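# Unplug the charger from the power strip and set it down

## Task

Pull the charger out of the power strip and rest it on the table. The strip must end up lying flat on the table. Nothing may count as done if it only stays put because the robot is holding it. When finished, release everything and move the grippers away.

## Robot and tools

ROBOT. Two Kinova Gen3 seven-joint arms, left_arm and right_arm, each ending in a Robotiq 2F-85 parallel gripper with a wrist camera. The names are labels only; they do not refer to sides of an image. Bases in the scene frame: left_arm at (+0.016, +0.400, 0) m with quat_wxyz (+0.996, 0, 0, +0.091); right_arm at (-0.027, -0.393, 0) m with quat_wxyz (+0.996, 0, 0, -0.094).

FRAME. One shared scene frame, origin on the table top midway between the arms, +x out over the table, +z up, left_arm on the +y side. Gripper frame: fingers extend along its +z, the pads close along its y. end_effector_position is the point between the pads when closed; closed fingertips stick out about 19 mm past it, open ones about 6 mm. Closing also pushes the fingertips about 13 mm farther from the wrist, so leave that gap above a surface. Reported hand positions can be a little off, more so when the arm is stretched out.

ROW FORMAT. A row is 18 plain numbers, always for both arms: left x, y, z (metres, scene frame, absolute target for end_effector_position), left qw, qx, qy, qz (absolute target orientation, w first, scene frame), left gripper position, left gripper speed; then the same nine for the right arm. Position and speed each lie in [-1, 1]. Gripper position: +1 fully open (85 mm), 0 about 41 mm, about -0.8 pads touching, -1 close until blocked. Gripper speed: about 20 mm/s at -1, 85 at 0, 150 at +1. Grip force is not settable; a full close gives roughly 190 to 235 N per pad. To keep an arm still, resend its exact last-reported position and quaternion plus its gripper numbers; a 0 in the gripper fields is a real command, not a no-op. To hold an orientation, repeat one fixed quaternion in every row rather than copying a drifted reported one.

TOOLS.
execute_actions(actions): a list of actions; each action is a table of up to 15 rows, one row per 1/30 s control step, and a short table repeats its last row to fill 15 steps (0.5 s). An empty list just returns state and images. An action is rejected for both arms if any target lies over 0.6 m from the gripper's current position along any of that gripper's own axes; if the first action fails this against the latest state, or any action is malformed, nothing runs.
move(target, speed, blocking): target is one 18-number row of absolute poses; each gripper travels a straight line to it, all arms finishing together, in 0.5 to 10 s (cut off at 10 s). speed is top path speed in m/s, 0.002 to 0.5, default 0.25; turning is capped at twice that in rad/s. Gripper numbers apply at the start. Paths ignore obstacles and the other arm; the hand may lag, wander, or overshoot the speed near full stretch. With blocking=false you get a result after 0.5 s and must call wait or stop before sending more motion. The result adds a move: line with the ending (done, off_target, moving, held, fault), limits that acted (paced = pose clipped; held = a check blocked steps, after which the arm may jump faster), and each gripper's distance from its target.
wait(seconds): 0 to 10; robot holds its last command, a running move continues.
stop(): brakes a running move; needs stopping distance; fingers keep moving.
zoom_image(camera, region): camera is cam_left_wrist or cam_right_wrist (both 896x504); region [x0, y0, x1, y1] in pixels from the top-left, at most 504 by 504.
read_manual(section): only licence texts; moves nothing.
finished_scene(scene): ends the scene irreversibly after the last command is held; the goal must already be met and stable.

CONTROL. Each step the commanded pose is clipped to within 70 mm and 16 degrees of the measured pose, then damped IK drives the joints, favouring position over orientation. Far targets need several actions; after an action an arm stops at its last clipped pose. Hand target lines show the pose currently being driven toward. A pose unreachable line means the clearance check altered or blocked that arm's command. Elbows cannot fully straighten.

GRIPPING. Grip: send -1 and keep sending it. Release: send a position wider than the object. Soft grip: open, then close to slightly narrower than the object. Fingers stay once stopped until a change of at least 0.01, but re-close by themselves if the object slips or is lost. position_measured_pct is about 50 - 50 x position (0 = fully open). Stopping below about 90 means something is held or blocking; around 90 or above means pads met on nothing or something very thin.

RESULTS. State line: left_arm: ... | right_arm: ... with each gripper's position and quat_wxyz, then images from cam_left_wrist and cam_right_wrist in that order.

AVOID. Knocking or placing anything off the table fails the job. Do not let the arms collide or push each other. Fast moves and targets set deep past contact hit and press harder; drops, slams and very hard pushes are penalised. If a joint's contact torque reaches its load limit (48.6 N m for the first four joints, 30.6 for the wrist joints, held weight included) the arm freezes for 10 s and skips the rest of the call. Holding loads heats motors: MOTOR HOT warns from 60 °C, and at 75 °C an OVER-TEMPERATURE FAULT lets the arm sag. Occasional tugs on held parts or pushes on loose objects may happen. The world keeps running while you compose replies, holding the last command.

Each tool is called after "Request:" as a command line: name --argument value for each argument, lists and objects as JSON in quotes; but a table of rows of numbers goes row by row, as --pt "numbers of a row", without its own name.

## Session

Request:
execute_actions --actions '[]'

Scene clock: 0.00 s.
left_arm: end_effector_position=(+0.5921, +0.6069, +0.2531) position_measured_pct=0.0 end_effector_quat_wxyz=(+0.341, -0.570, +0.743, -0.082) | right_arm: end_effector_position=(+0.2284, +0.0650, +0.2213) position_measured_pct=0.0 end_effector_quat_wxyz=(-0.130, +0.929, -0.268, +0.221)
Joint positions: left_arm=[-0.013  0.389 -0.233  1.825  0.281  0.227  2.25 ] | right_arm=[-1.461  0.427 -0.151  1.742  0.714  0.886  2.308]
Joint velocities: left_arm=[-0.001 -0.    -0.    -0.001 -0.     0.    -0.   ] | right_arm=[ 0.    -0.001 -0.    -0.001 -0.    -0.001 -0.001]
Motor temperatures (°C, as the motors report them): left_arm=[38 33 33 34 36 42 40] | right_arm=[33 34 30 34 37 37 47]
Hand target (left_arm): +0.592, +0.607, +0.253; +0.341, -0.570, +0.743, -0.082
Hand target (right_arm): +0.228, +0.065, +0.221; -0.130, +0.929, -0.268, +0.221

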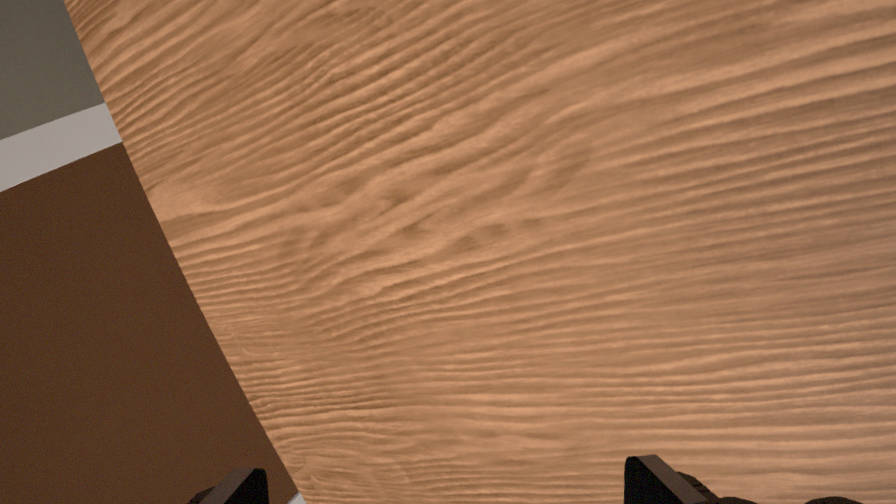

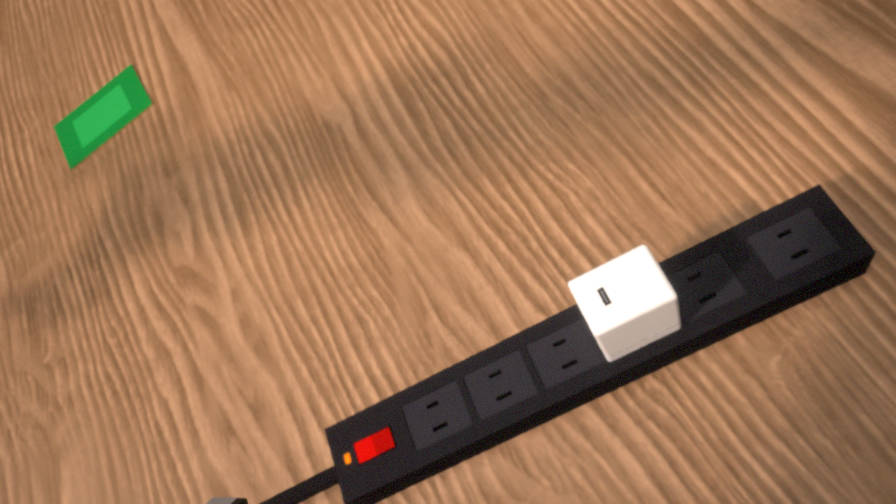

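Request:
move --target '[0.32,0.17,0.2,0,0.755,0.656,0,1,0,0.30,-0.005,0.2,0,0.656,-0.755,0,1,0]' --speed 0.35

Scene clock: 5.03 s.
left_arm: end_effector_position=(+0.3200, +0.1700, +0.1997) position_measured_pct=0.0 end_effector_quat_wxyz=(+0.000, +0.754, +0.657, -0.001) | right_arm: end_effector_position=(+0.2997, -0.0053, +0.1998) position_measured_pct=0.0 end_effector_quat_wxyz=(+0.001, +0.656, -0.755, -0.000)
Joint positions: left_arm=[ 0.103  0.4    0.9    1.899 -0.365  1.016  0.841] | right_arm=[-1.063  0.555 -0.073  1.446  0.041  1.143  2.046]
Joint velocities: left_arm=[ 0.015  0.012  0.008 -0.    -0.003  0.001  0.005] | right_arm=[ 0.001  0.002  0.002 -0.001 -0.001 -0.     0.   ]
Motor temperatures (°C, as the motors report them): left_arm=[38 34 33 34 36 42 40] | right_arm=[33 34 30 34 37 37 47]
Hand target (left_arm): +0.319, +0.169, +0.199; +0.000, +0.755, +0.656, -0.001
Hand target (right_arm): +0.300, -0.005, +0.200; -0.001, -0.655, +0.755, +0.000
Off the commanded pose (left_arm): 0.000 m, 0 deg.
Off the commanded pose (right_arm): 0.000 m, 0 deg.
move: done

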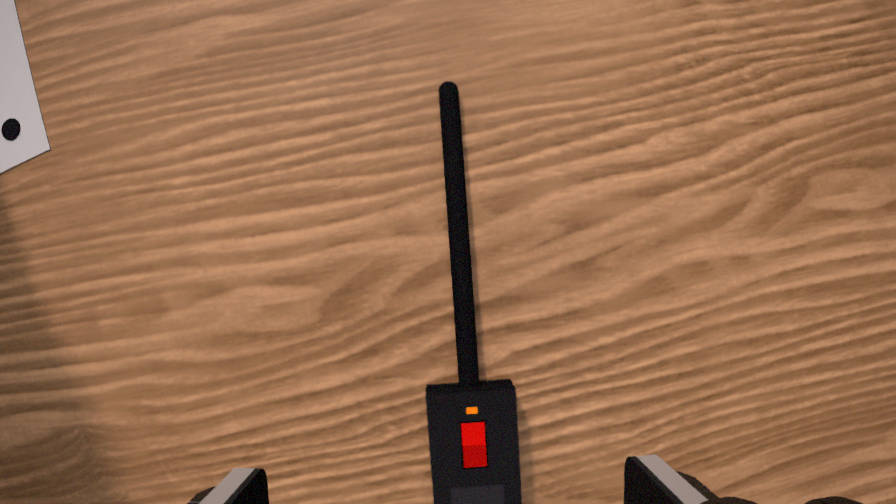

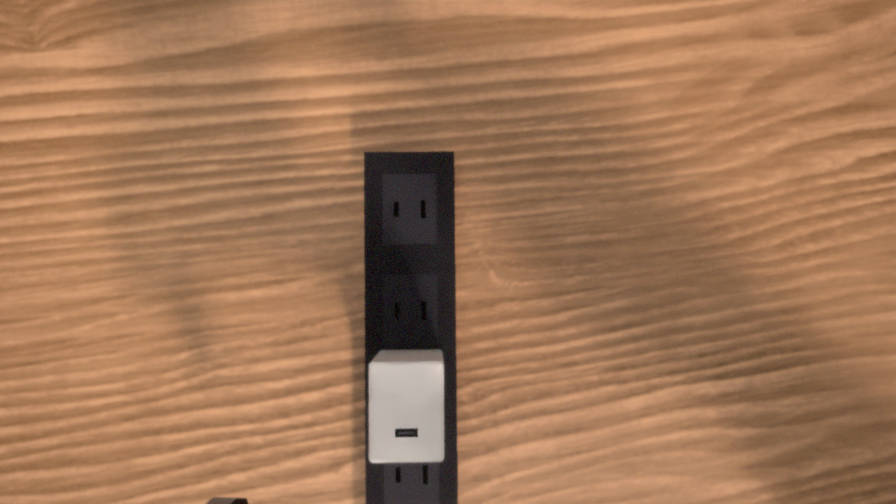

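Request:
move --target '[0.326,0.13,0.10,0,0.755,0.656,0,1,0,0.311,-0.012,0.11,0,0.656,-0.755,0,1,0]'

Scene clock: 6.13 s.
left_arm: end_effector_position=(+0.3262, +0.1299, +0.1002) position_measured_pct=0.0 end_effector_quat_wxyz=(+0.000, +0.755, +0.656, -0.000) | right_arm: end_effector_position=(+0.3106, -0.0122, +0.1101) position_measured_pct=0.0 end_effector_quat_wxyz=(+0.000, +0.656, -0.755, -0.000)
Joint positions: left_arm=[ 0.334  0.628  0.744  1.941 -0.587  0.801  1.085] | right_arm=[-1.04   0.669 -0.069  1.564  0.054  0.91   2.063]
Joint velocities: left_arm=[ 0.003  0.003  0.001 -0.    -0.     0.     0.001] | right_arm=[ 0.     0.001  0.001 -0.001 -0.    -0.    -0.   ]
Motor temperatures (°C, as the motors report them): left_arm=[38 34 33 34 36 42 40] | right_arm=[33 34 30 34 37 37 47]
Hand target (left_arm): +0.326, +0.130, +0.100; +0.000, +0.755, +0.656, -0.001
Hand target (right_arm): +0.311, -0.012, +0.110; -0.000, -0.656, +0.755, +0.000
Off the commanded pose (left_arm): 0.000 m, 0 deg.
Off the commanded pose (right_arm): 0.000 m, 0 deg.
move: done

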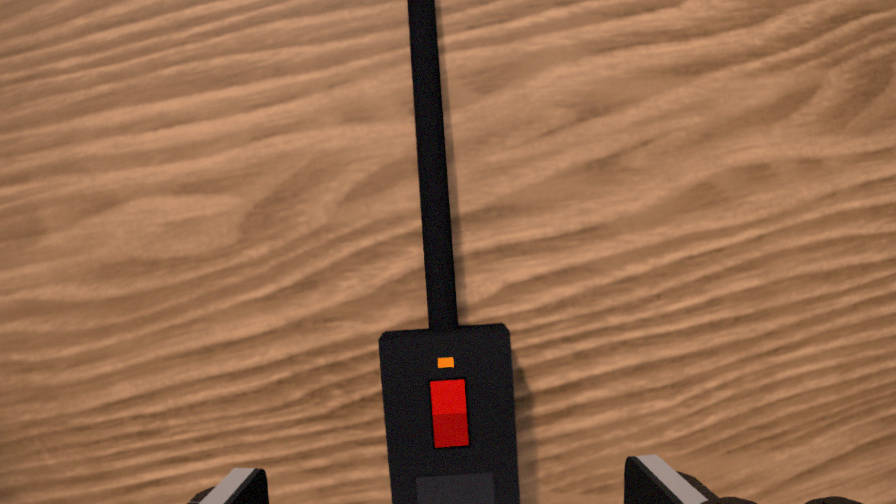

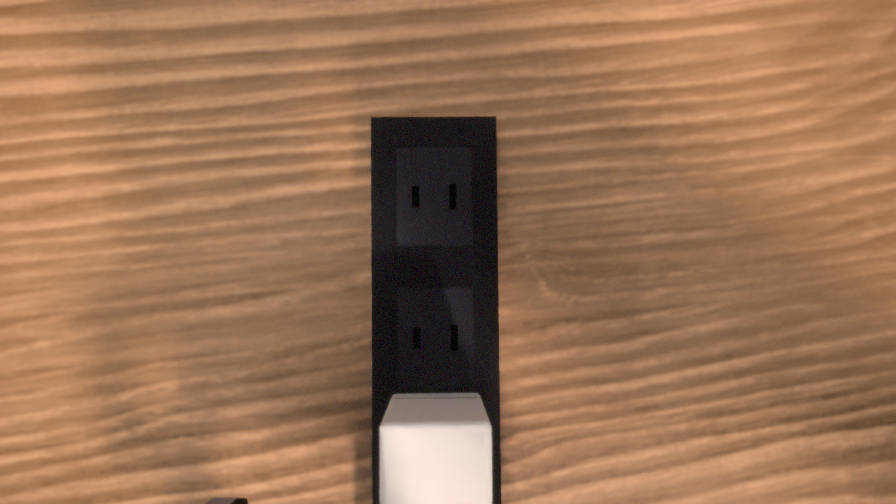

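Request:
move --target '[0.323,0.105,0.028,0,0.755,0.656,0,1,0,0.314,-0.007,0.063,0,0.656,-0.755,0,1,0]' --speed 0.1

Request:
move --target '[0.323,0.105,0.028,0,0.755,0.656,0,-1,-0.3,0.314,-0.007,0.063,0,0.656,-0.755,0,0.1,0]'

Scene clock: 7.43 s.
left_arm: end_effector_position=(+0.3234, +0.1051, +0.0283) position_measured_pct=0.0 end_effector_quat_wxyz=(+0.000, +0.755, +0.656, -0.000) | right_arm: end_effector_position=(+0.3139, -0.0071, +0.0632) position_measured_pct=0.0 end_effector_quat_wxyz=(-0.000, +0.656, -0.755, -0.000)
Joint positions: left_arm=[ 0.485  0.779  0.608  1.941 -0.722  0.651  1.234] | right_arm=[-1.044  0.752 -0.065  1.582  0.061  0.809  2.055]
Joint velocities: left_arm=[ 0.007  0.006  0.004  0.001 -0.002  0.     0.002] | right_arm=[-0.001  0.004 -0.    -0.002 -0.     0.001 -0.   ]
Motor temperatures (°C, as the motors report them): left_arm=[38 34 33 34 36 42 40] | right_arm=[33 34 30 34 37 37 47]
Hand target (left_arm): +0.323, +0.105, +0.028; -0.000, +0.755, +0.656, -0.000
Hand target (right_arm): +0.314, -0.007, +0.063; -0.000, -0.656, +0.755, +0.000
Off the commanded pose (left_arm): 0.000 m, 0 deg.
Off the commanded pose (right_arm): 0.000 m, 0 deg.
move: done

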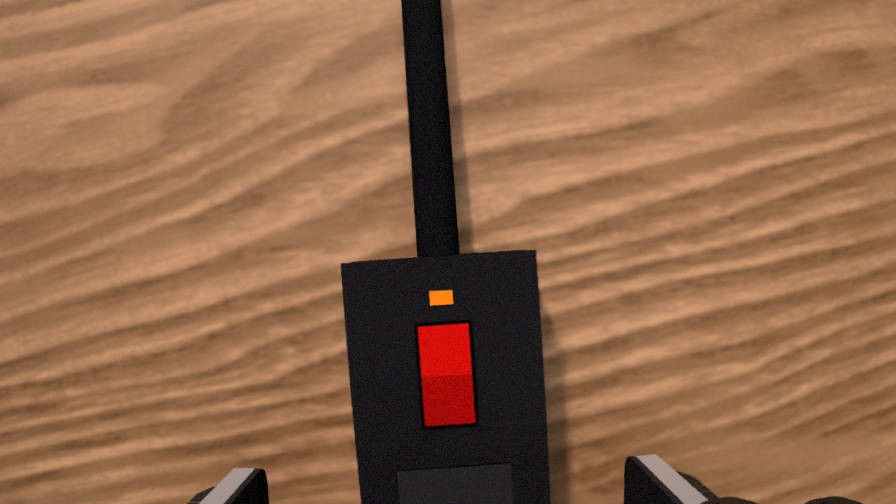

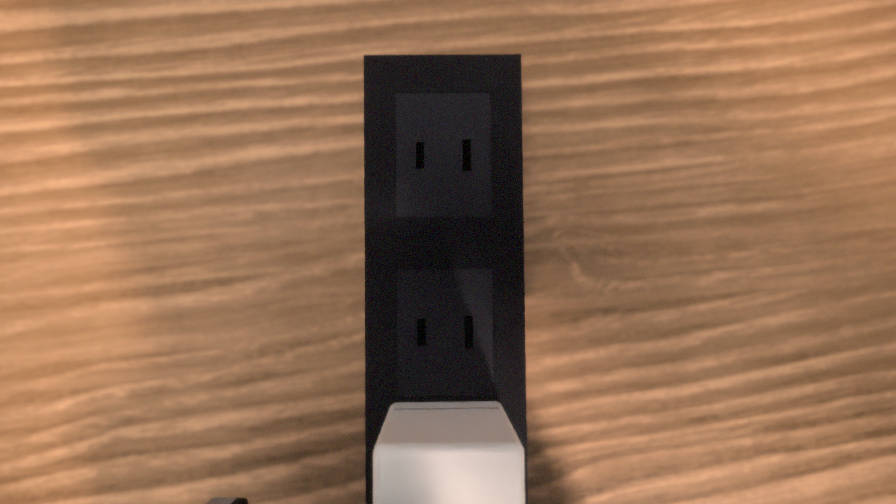

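Scene clock: 8.50 s.
left_arm: end_effector_position=(+0.3236, +0.1048, +0.0290) position_measured_pct=50.8 end_effector_quat_wxyz=(+0.001, +0.755, +0.656, +0.001) | right_arm: end_effector_position=(+0.3140, -0.0070, +0.0630) position_measured_pct=45.2 end_effector_quat_wxyz=(-0.000, +0.656, -0.755, -0.000)
Joint positions: left_arm=[ 0.486  0.777  0.608  1.941 -0.723  0.652  1.234] | right_arm=[-1.044  0.753 -0.065  1.581  0.061  0.809  2.055]
Joint velocities: left_arm=[-0.    -0.    -0.     0.001 -0.001  0.001 -0.   ] | right_arm=[-0.    -0.001 -0.001 -0.    -0.     0.     0.   ]
Motor temperatures (°C, as the motors report them): left_arm=[38 34 33 34 36 42 40] | right_arm=[33 34 30 34 37 37 47]
Hand target (left_arm): +0.323, +0.105, +0.028; -0.000, +0.755, +0.656, -0.000
Hand target (right_arm): +0.314, -0.007, +0.063; +0.000, -0.656, +0.755, -0.000
Off the commanded pose (left_arm): 0.001 m, 0 deg.
Off the commanded pose (right_arm): 0.000 m, 0 deg.
move: done

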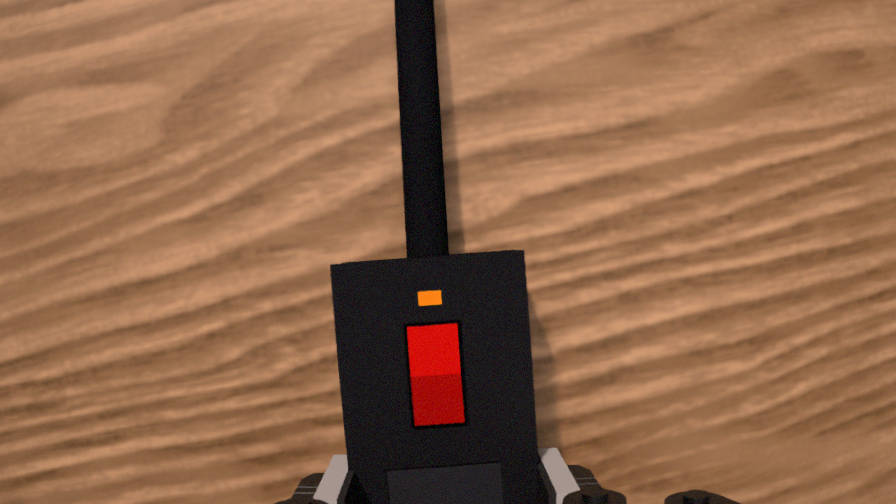

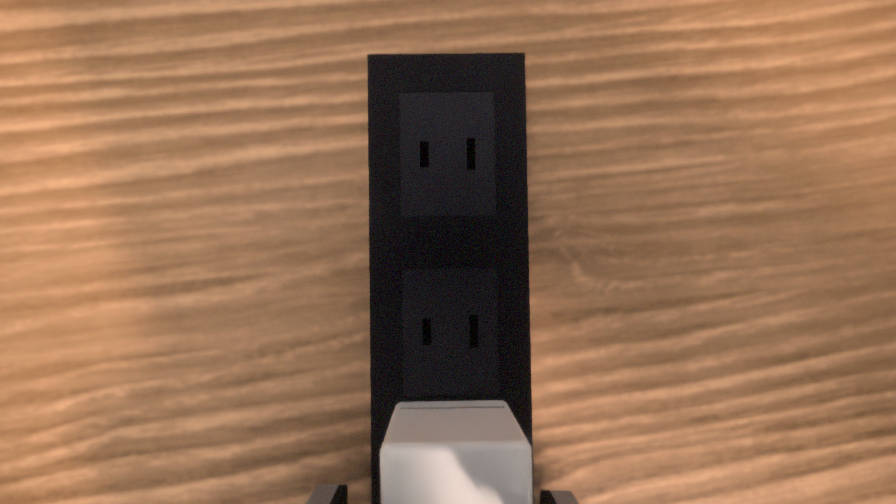

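Request:
move --target '[0.323,0.105,0.028,0,0.755,0.656,0,-1,-0.3,0.312,-0.007,0.063,0,0.656,-0.755,0,-1,-0.6]'

Request:
move --target '[0.323,0.105,0.028,0,0.755,0.656,0,-1,-0.3,0.312,-0.007,0.09,0,0.656,-0.755,0,-1,-0.6]' --speed 0.015

Scene clock: 9.30 s.
left_arm: end_effector_position=(+0.3237, +0.1048, +0.0290) position_measured_pct=50.8 end_effector_quat_wxyz=(+0.001, +0.755, +0.656, +0.001) | right_arm: end_effector_position=(+0.3116, -0.0067, +0.0635) position_measured_pct=62.7 end_effector_quat_wxyz=(-0.000, +0.656, -0.754, -0.000)
Joint positions: left_arm=[ 0.486  0.777  0.608  1.941 -0.723  0.652  1.234] | right_arm=[-1.048  0.75  -0.065  1.586  0.061  0.807  2.053]
Joint velocities: left_arm=[-0.     0.     0.     0.001 -0.002  0.001 -0.   ] | right_arm=[-0.    -0.    -0.    -0.     0.    -0.001 -0.   ]
Motor temperatures (°C, as the motors report them): left_arm=[38 34 33 34 36 42 40] | right_arm=[33 34 30 34 37 37 47]
Hand target (left_arm): +0.323, +0.105, +0.028; -0.000, +0.755, +0.656, +0.000
Hand target (right_arm): +0.312, -0.007, +0.063; +0.000, -0.656, +0.755, -0.000
Off the commanded pose (left_arm): 0.001 m, 0 deg.
Off the commanded pose (right_arm): 0.001 m, 0 deg.
move: done

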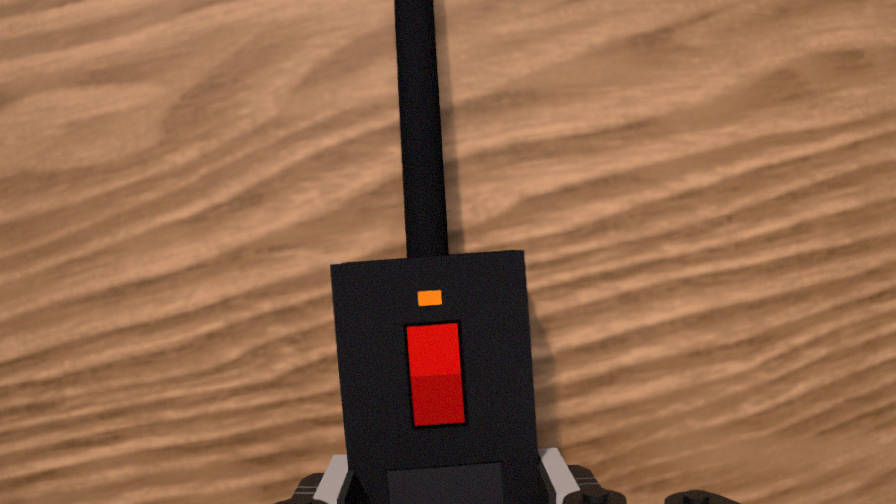

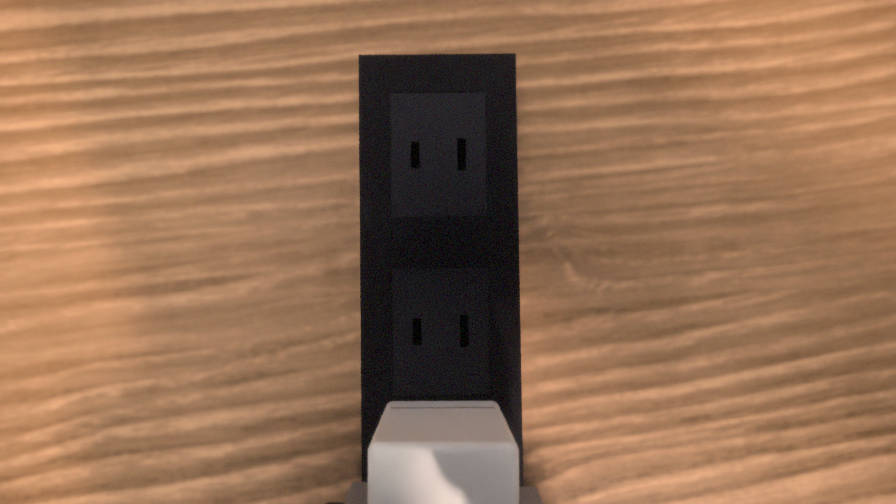

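Scene clock: 11.30 s.
left_arm: end_effector_position=(+0.3235, +0.1044, +0.0290) position_measured_pct=50.8 end_effector_quat_wxyz=(+0.001, +0.755, +0.656, +0.000) | right_arm: end_effector_position=(+0.3121, -0.0070, +0.0899) position_measured_pct=62.7 end_effector_quat_wxyz=(+0.000, +0.656, -0.755, +0.000)
Joint positions: left_arm=[ 0.489  0.775  0.604  1.941 -0.718  0.649  1.23 ] | right_arm=[-1.045  0.708 -0.068  1.565  0.058  0.871  2.055]
Joint velocities: left_arm=[ 0.001 -0.     0.001 -0.001  0.     0.002 -0.001] | right_arm=[-0.    -0.001  0.    -0.001  0.     0.001 -0.001]
Motor temperatures (°C, as the motors report them): left_arm=[38 34 33 34 36 42 40] | right_arm=[33 34 30 34 37 37 47]
Hand target (left_arm): +0.323, +0.105, +0.028; -0.000, +0.755, +0.656, +0.000
Hand target (right_arm): +0.312, -0.007, +0.090; +0.000, -0.656, +0.755, -0.000
Off the commanded pose (left_arm): 0.001 m, 0 deg.
Off the commanded pose (right_arm): 0.000 m, 0 deg.
move: done

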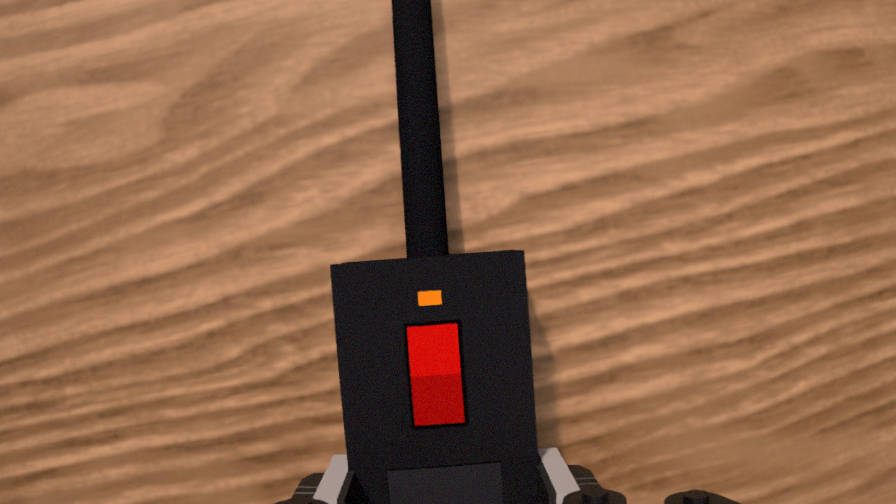

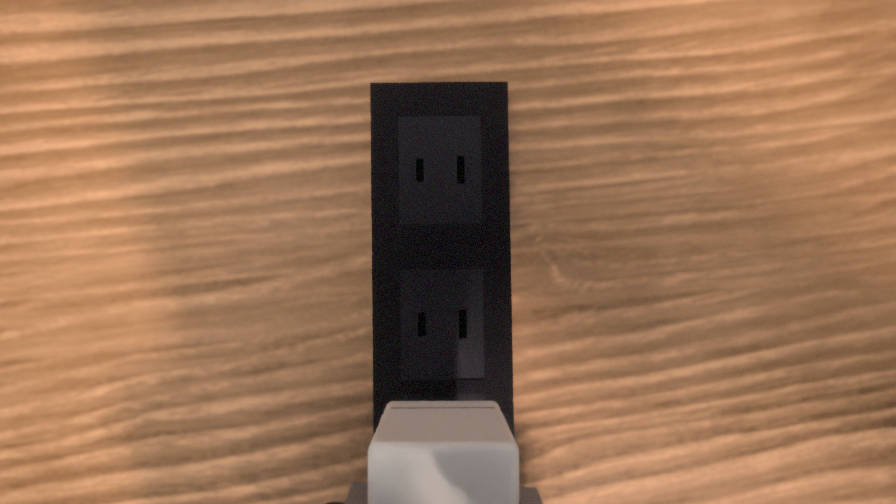

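Request:
move --target '[0.323,0.105,0.028,0,0.755,0.656,0,1,0,0.312,-0.007,0.13,0,0.656,-0.755,0,-1,-0.6]' --speed 0.1

Request:
move --target '[0.323,0.2,0.2,0,0.755,0.656,0,1,0,0.55,-0.3,0.10,0,0.829,0,0.559,-1,-0.6]' --speed 0.3

Scene clock: 12.47 s.
left_arm: end_effector_position=(+0.3230, +0.1050, +0.0280) position_measured_pct=0.0 end_effector_quat_wxyz=(+0.000, +0.755, +0.656, +0.000) | right_arm: end_effector_position=(+0.3122, -0.0069, +0.1299) position_measured_pct=62.7 end_effector_quat_wxyz=(-0.000, +0.656, -0.755, +0.000)
Joint positions: left_arm=[ 0.489  0.778  0.603  1.941 -0.718  0.649  1.23 ] | right_arm=[-1.044  0.651 -0.07   1.523  0.052  0.97   2.06 ]
Joint velocities: left_arm=[ 0.001 -0.     0.    -0.    -0.     0.001  0.   ] | right_arm=[-0.    -0.002  0.001  0.001  0.     0.001  0.   ]
Motor temperatures (°C, as the motors report them): left_arm=[38 34 33 34 36 42 40] | right_arm=[33 34 30 34 37 37 47]
Hand target (left_arm): +0.323, +0.105, +0.028; -0.000, +0.755, +0.656, +0.000
Hand target (right_arm): +0.312, -0.007, +0.130; +0.000, -0.656, +0.755, -0.000
Off the commanded pose (left_arm): 0.000 m, 0 deg.
Off the commanded pose (right_arm): 0.000 m, 0 deg.
move: done

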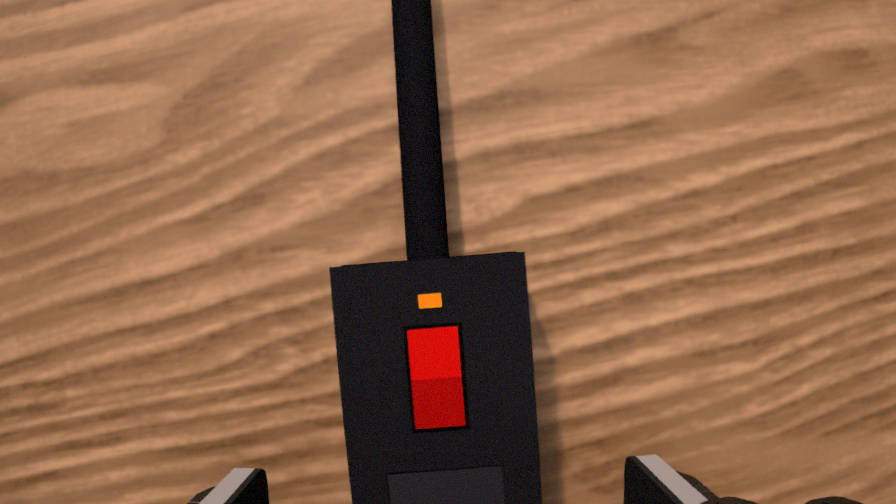

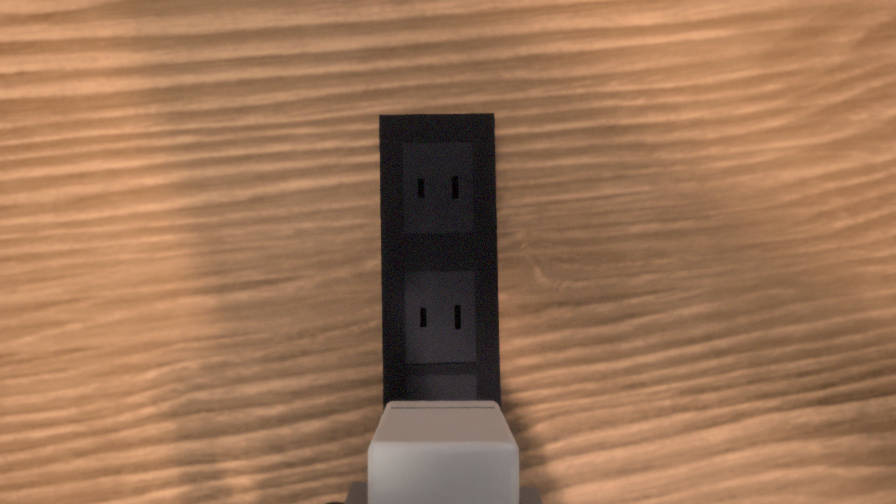

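Scene clock: 16.47 s.
left_arm: end_effector_position=(+0.3231, +0.2004, +0.1998) position_measured_pct=0.0 end_effector_quat_wxyz=(-0.000, +0.755, +0.656, +0.001) | right_arm: end_effector_position=(+0.5491, -0.2983, +0.0998) position_measured_pct=62.7 end_effector_quat_wxyz=(-0.002, +0.830, -0.001, +0.557)
Joint positions: left_arm=[-0.01   0.371  0.935  1.944 -0.356  1.001  0.766] | right_arm=[-0.884  1.017  0.402  2.332  2.846  1.21   1.162]
Joint velocities: left_arm=[ 0.     0.     0.     0.001 -0.001  0.002 -0.   ] | right_arm=[ 0.002  0.001  0.001 -0.     0.    -0.001 -0.   ]
Motor temperatures (°C, as the motors report them): left_arm=[38 34 33 34 36 42 40] | right_arm=[33 35 30 34 37 37 47]
Hand target (left_arm): +0.323, +0.200, +0.200; -0.000, +0.755, +0.656, +0.001
Hand target (right_arm): +0.549, -0.298, +0.100; -0.002, +0.831, -0.001, +0.557
Off the commanded pose (left_arm): 0.000 m, 0 deg.
Off the commanded pose (right_arm): 0.002 m, 0 deg.
move: done

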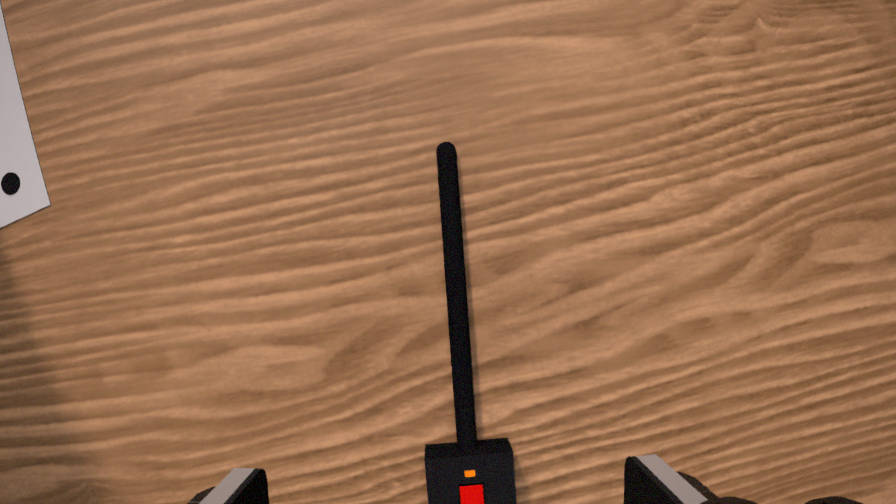

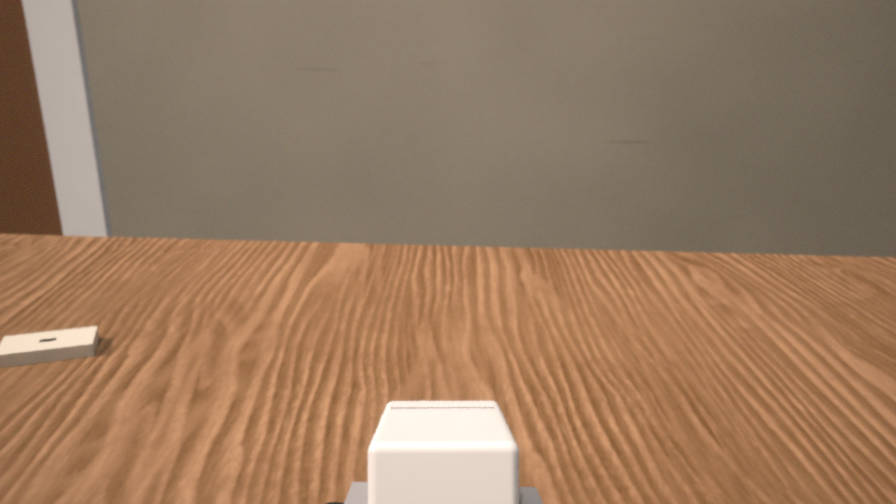

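Request:
move --target '[0.323,0.2,0.2,0,0.755,0.656,0,1,0,0.55,-0.3,0.029,0,0.829,0,0.559,-1,-0.6]' --speed 0.05

Scene clock: 18.23 s.
left_arm: end_effector_position=(+0.3230, +0.2000, +0.2000) position_measured_pct=0.0 end_effector_quat_wxyz=(-0.000, +0.755, +0.656, +0.000) | right_arm: end_effector_position=(+0.5500, -0.3000, +0.0295) position_measured_pct=62.7 end_effector_quat_wxyz=(-0.000, +0.829, -0.000, +0.559)
Joint positions: left_arm=[-0.011  0.371  0.936  1.943 -0.354  1.002  0.765] | right_arm=[-0.86   1.235  0.349  2.257  2.784  1.34   1.113]
Joint velocities: left_arm=[ 0.001 -0.     0.    -0.     0.001 -0.002  0.001] | right_arm=[ 0.002  0.006 -0.001 -0.001 -0.     0.     0.001]
Motor temperatures (°C, as the motors report them): left_arm=[38 34 33 35 36 42 40] | right_arm=[33 35 30 34 37 37 47]
Hand target (left_arm): +0.323, +0.200, +0.200; -0.000, +0.755, +0.656, +0.000
Hand target (right_arm): +0.550, -0.300, +0.029; -0.000, +0.829, -0.000, +0.559
Off the commanded pose (left_arm): 0.000 m, 0 deg.
Off the commanded pose (right_arm): 0.000 m, 0 deg.
move: done

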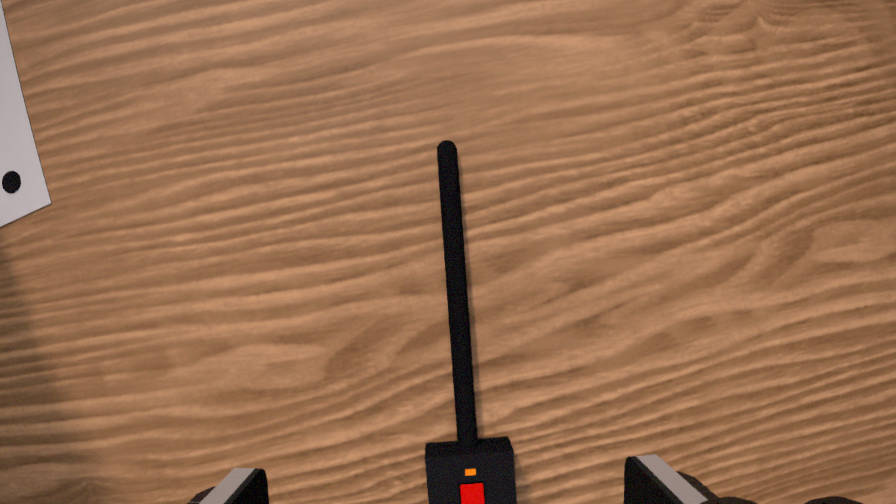

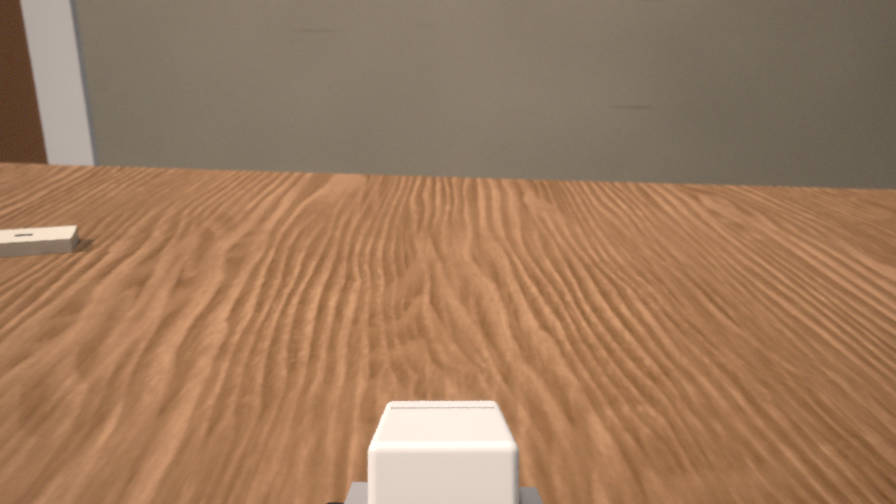

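Request:
move --target '[0.323,0.2,0.2,0,0.755,0.656,0,1,0,0.55,-0.3,0.026,0,0.829,0,0.559,-1,-0.6]' --speed 0.01

Request:
move --target '[0.323,0.2,0.2,0,0.755,0.656,0,1,0,0.55,-0.3,0.027,0,0.829,0,0.559,0.3,-1]'

Request:
move --target '[0.323,0.2,0.2,0,0.755,0.656,0,1,0,0.5,-0.3,0.15,0,0.9,0,0.436,1,0]'

Scene clock: 19.07 s.
left_arm: end_effector_position=(+0.3230, +0.2000, +0.2000) position_measured_pct=0.0 end_effector_quat_wxyz=(+0.000, +0.755, +0.656, -0.000) | right_arm: end_effector_position=(+0.5500, -0.3000, +0.0261) position_measured_pct=62.7 end_effector_quat_wxyz=(-0.000, +0.829, -0.000, +0.559)
Joint positions: left_arm=[-0.011  0.371  0.936  1.943 -0.354  1.002  0.765] | right_arm=[-0.86   1.244  0.346  2.252  2.782  1.344  1.112]
Joint velocities: left_arm=[-0.002  0.     0.001 -0.002  0.    -0.     0.001] | right_arm=[-0.     0.002 -0.     0.001 -0.     0.001 -0.003]
Motor temperatures (°C, as the motors report them): left_arm=[38 34 33 35 36 42 40] | right_arm=[33 35 30 34 37 37 47]
Hand target (left_arm): +0.323, +0.200, +0.200; -0.000, +0.755, +0.656, +0.000
Hand target (right_arm): +0.550, -0.300, +0.026; -0.000, +0.829, -0.000, +0.559
Off the commanded pose (left_arm): 0.000 m, 0 deg.
Off the commanded pose (right_arm): 0.000 m, 0 deg.
move: done

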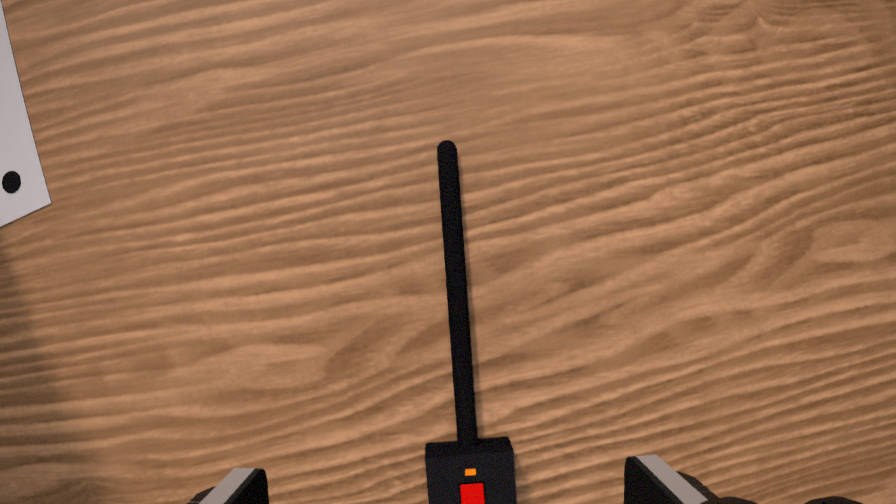

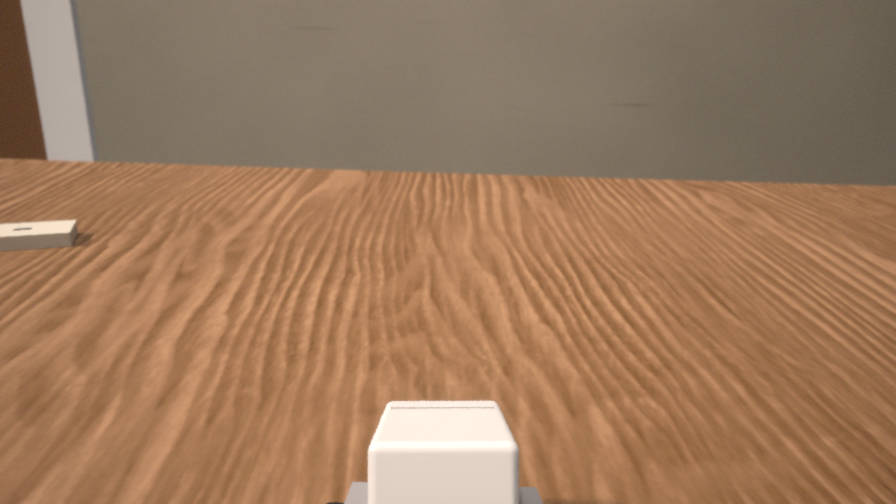

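Scene clock: 20.67 s.
left_arm: end_effector_position=(+0.3230, +0.2000, +0.2000) position_measured_pct=0.0 end_effector_quat_wxyz=(+0.000, +0.755, +0.656, -0.000) | right_arm: end_effector_position=(+0.5500, -0.3000, +0.0270) position_measured_pct=34.9 end_effector_quat_wxyz=(-0.000, +0.829, +0.000, +0.559)
Joint positions: left_arm=[-0.011  0.371  0.936  1.943 -0.354  1.002  0.765] | right_arm=[-0.86   1.241  0.347  2.253  2.782  1.343  1.112]
Joint velocities: left_arm=[ 0.     0.     0.     0.    -0.001  0.    -0.   ] | right_arm=[ 0.     0.    -0.001  0.     0.     0.001  0.001]
Motor temperatures (°C, as the motors report them): left_arm=[38 34 33 35 36 42 40] | right_arm=[33 35 30 34 37 37 47]
Hand target (left_arm): +0.323, +0.200, +0.200; -0.000, +0.755, +0.656, +0.000
Hand target (right_arm): +0.550, -0.300, +0.027; +0.000, +0.829, +0.000, +0.559
Off the commanded pose (left_arm): 0.000 m, 0 deg.
Off the commanded pose (right_arm): 0.000 m, 0 deg.
move: done

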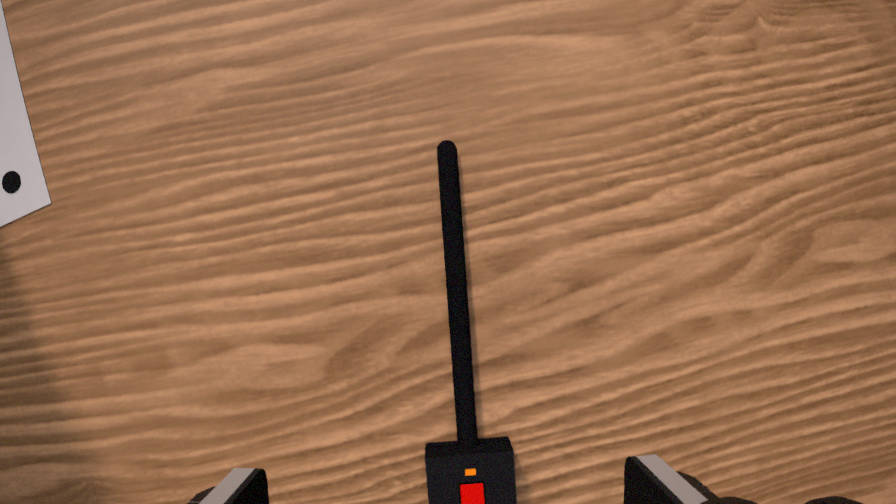

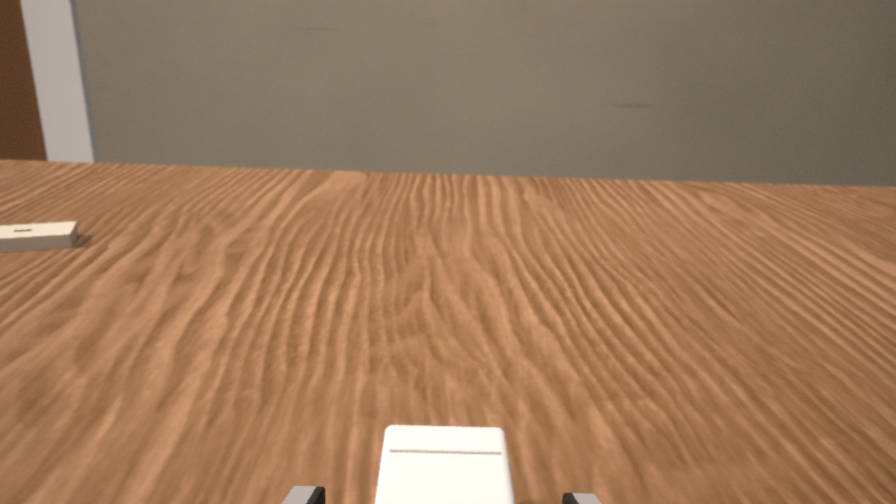

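Scene clock: 21.97 s.
left_arm: end_effector_position=(+0.3230, +0.2000, +0.2000) position_measured_pct=0.0 end_effector_quat_wxyz=(+0.000, +0.755, +0.656, -0.000) | right_arm: end_effector_position=(+0.5000, -0.3002, +0.1498) position_measured_pct=0.0 end_effector_quat_wxyz=(+0.001, +0.900, +0.000, +0.436)
Joint positions: left_arm=[-0.011  0.371  0.936  1.943 -0.354  1.002  0.765] | right_arm=[-0.941  0.592  0.478  2.356  2.963  0.595  1.301]
Joint velocities: left_arm=[-0.001  0.     0.     0.002  0.    -0.001 -0.   ] | right_arm=[-0.002 -0.004 -0.    -0.002 -0.001  0.     0.001]
Motor temperatures (°C, as the motors report them): left_arm=[38 34 33 35 36 42 40] | right_arm=[33 35 30 34 37 37 47]
Hand target (left_arm): +0.323, +0.200, +0.200; -0.000, +0.755, +0.656, +0.000
Hand target (right_arm): +0.500, -0.300, +0.150; +0.001, +0.900, +0.000, +0.436
Off the commanded pose (left_arm): 0.000 m, 0 deg.
Off the commanded pose (right_arm): 0.000 m, 0 deg.
move: done

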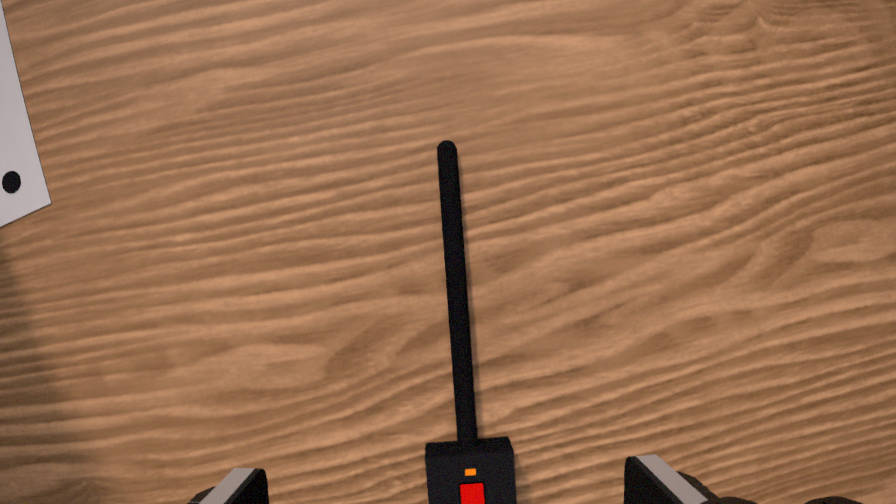

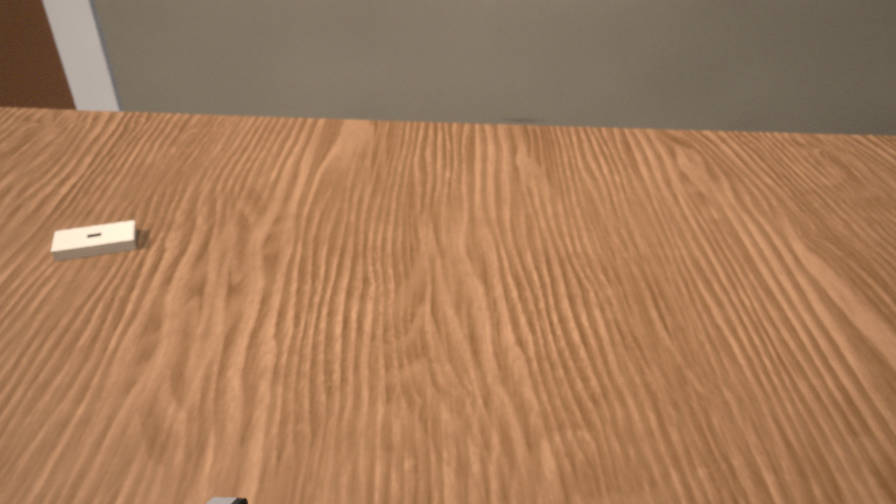

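Request:
finished_scene --scene 1

The scene is finished: the task was done.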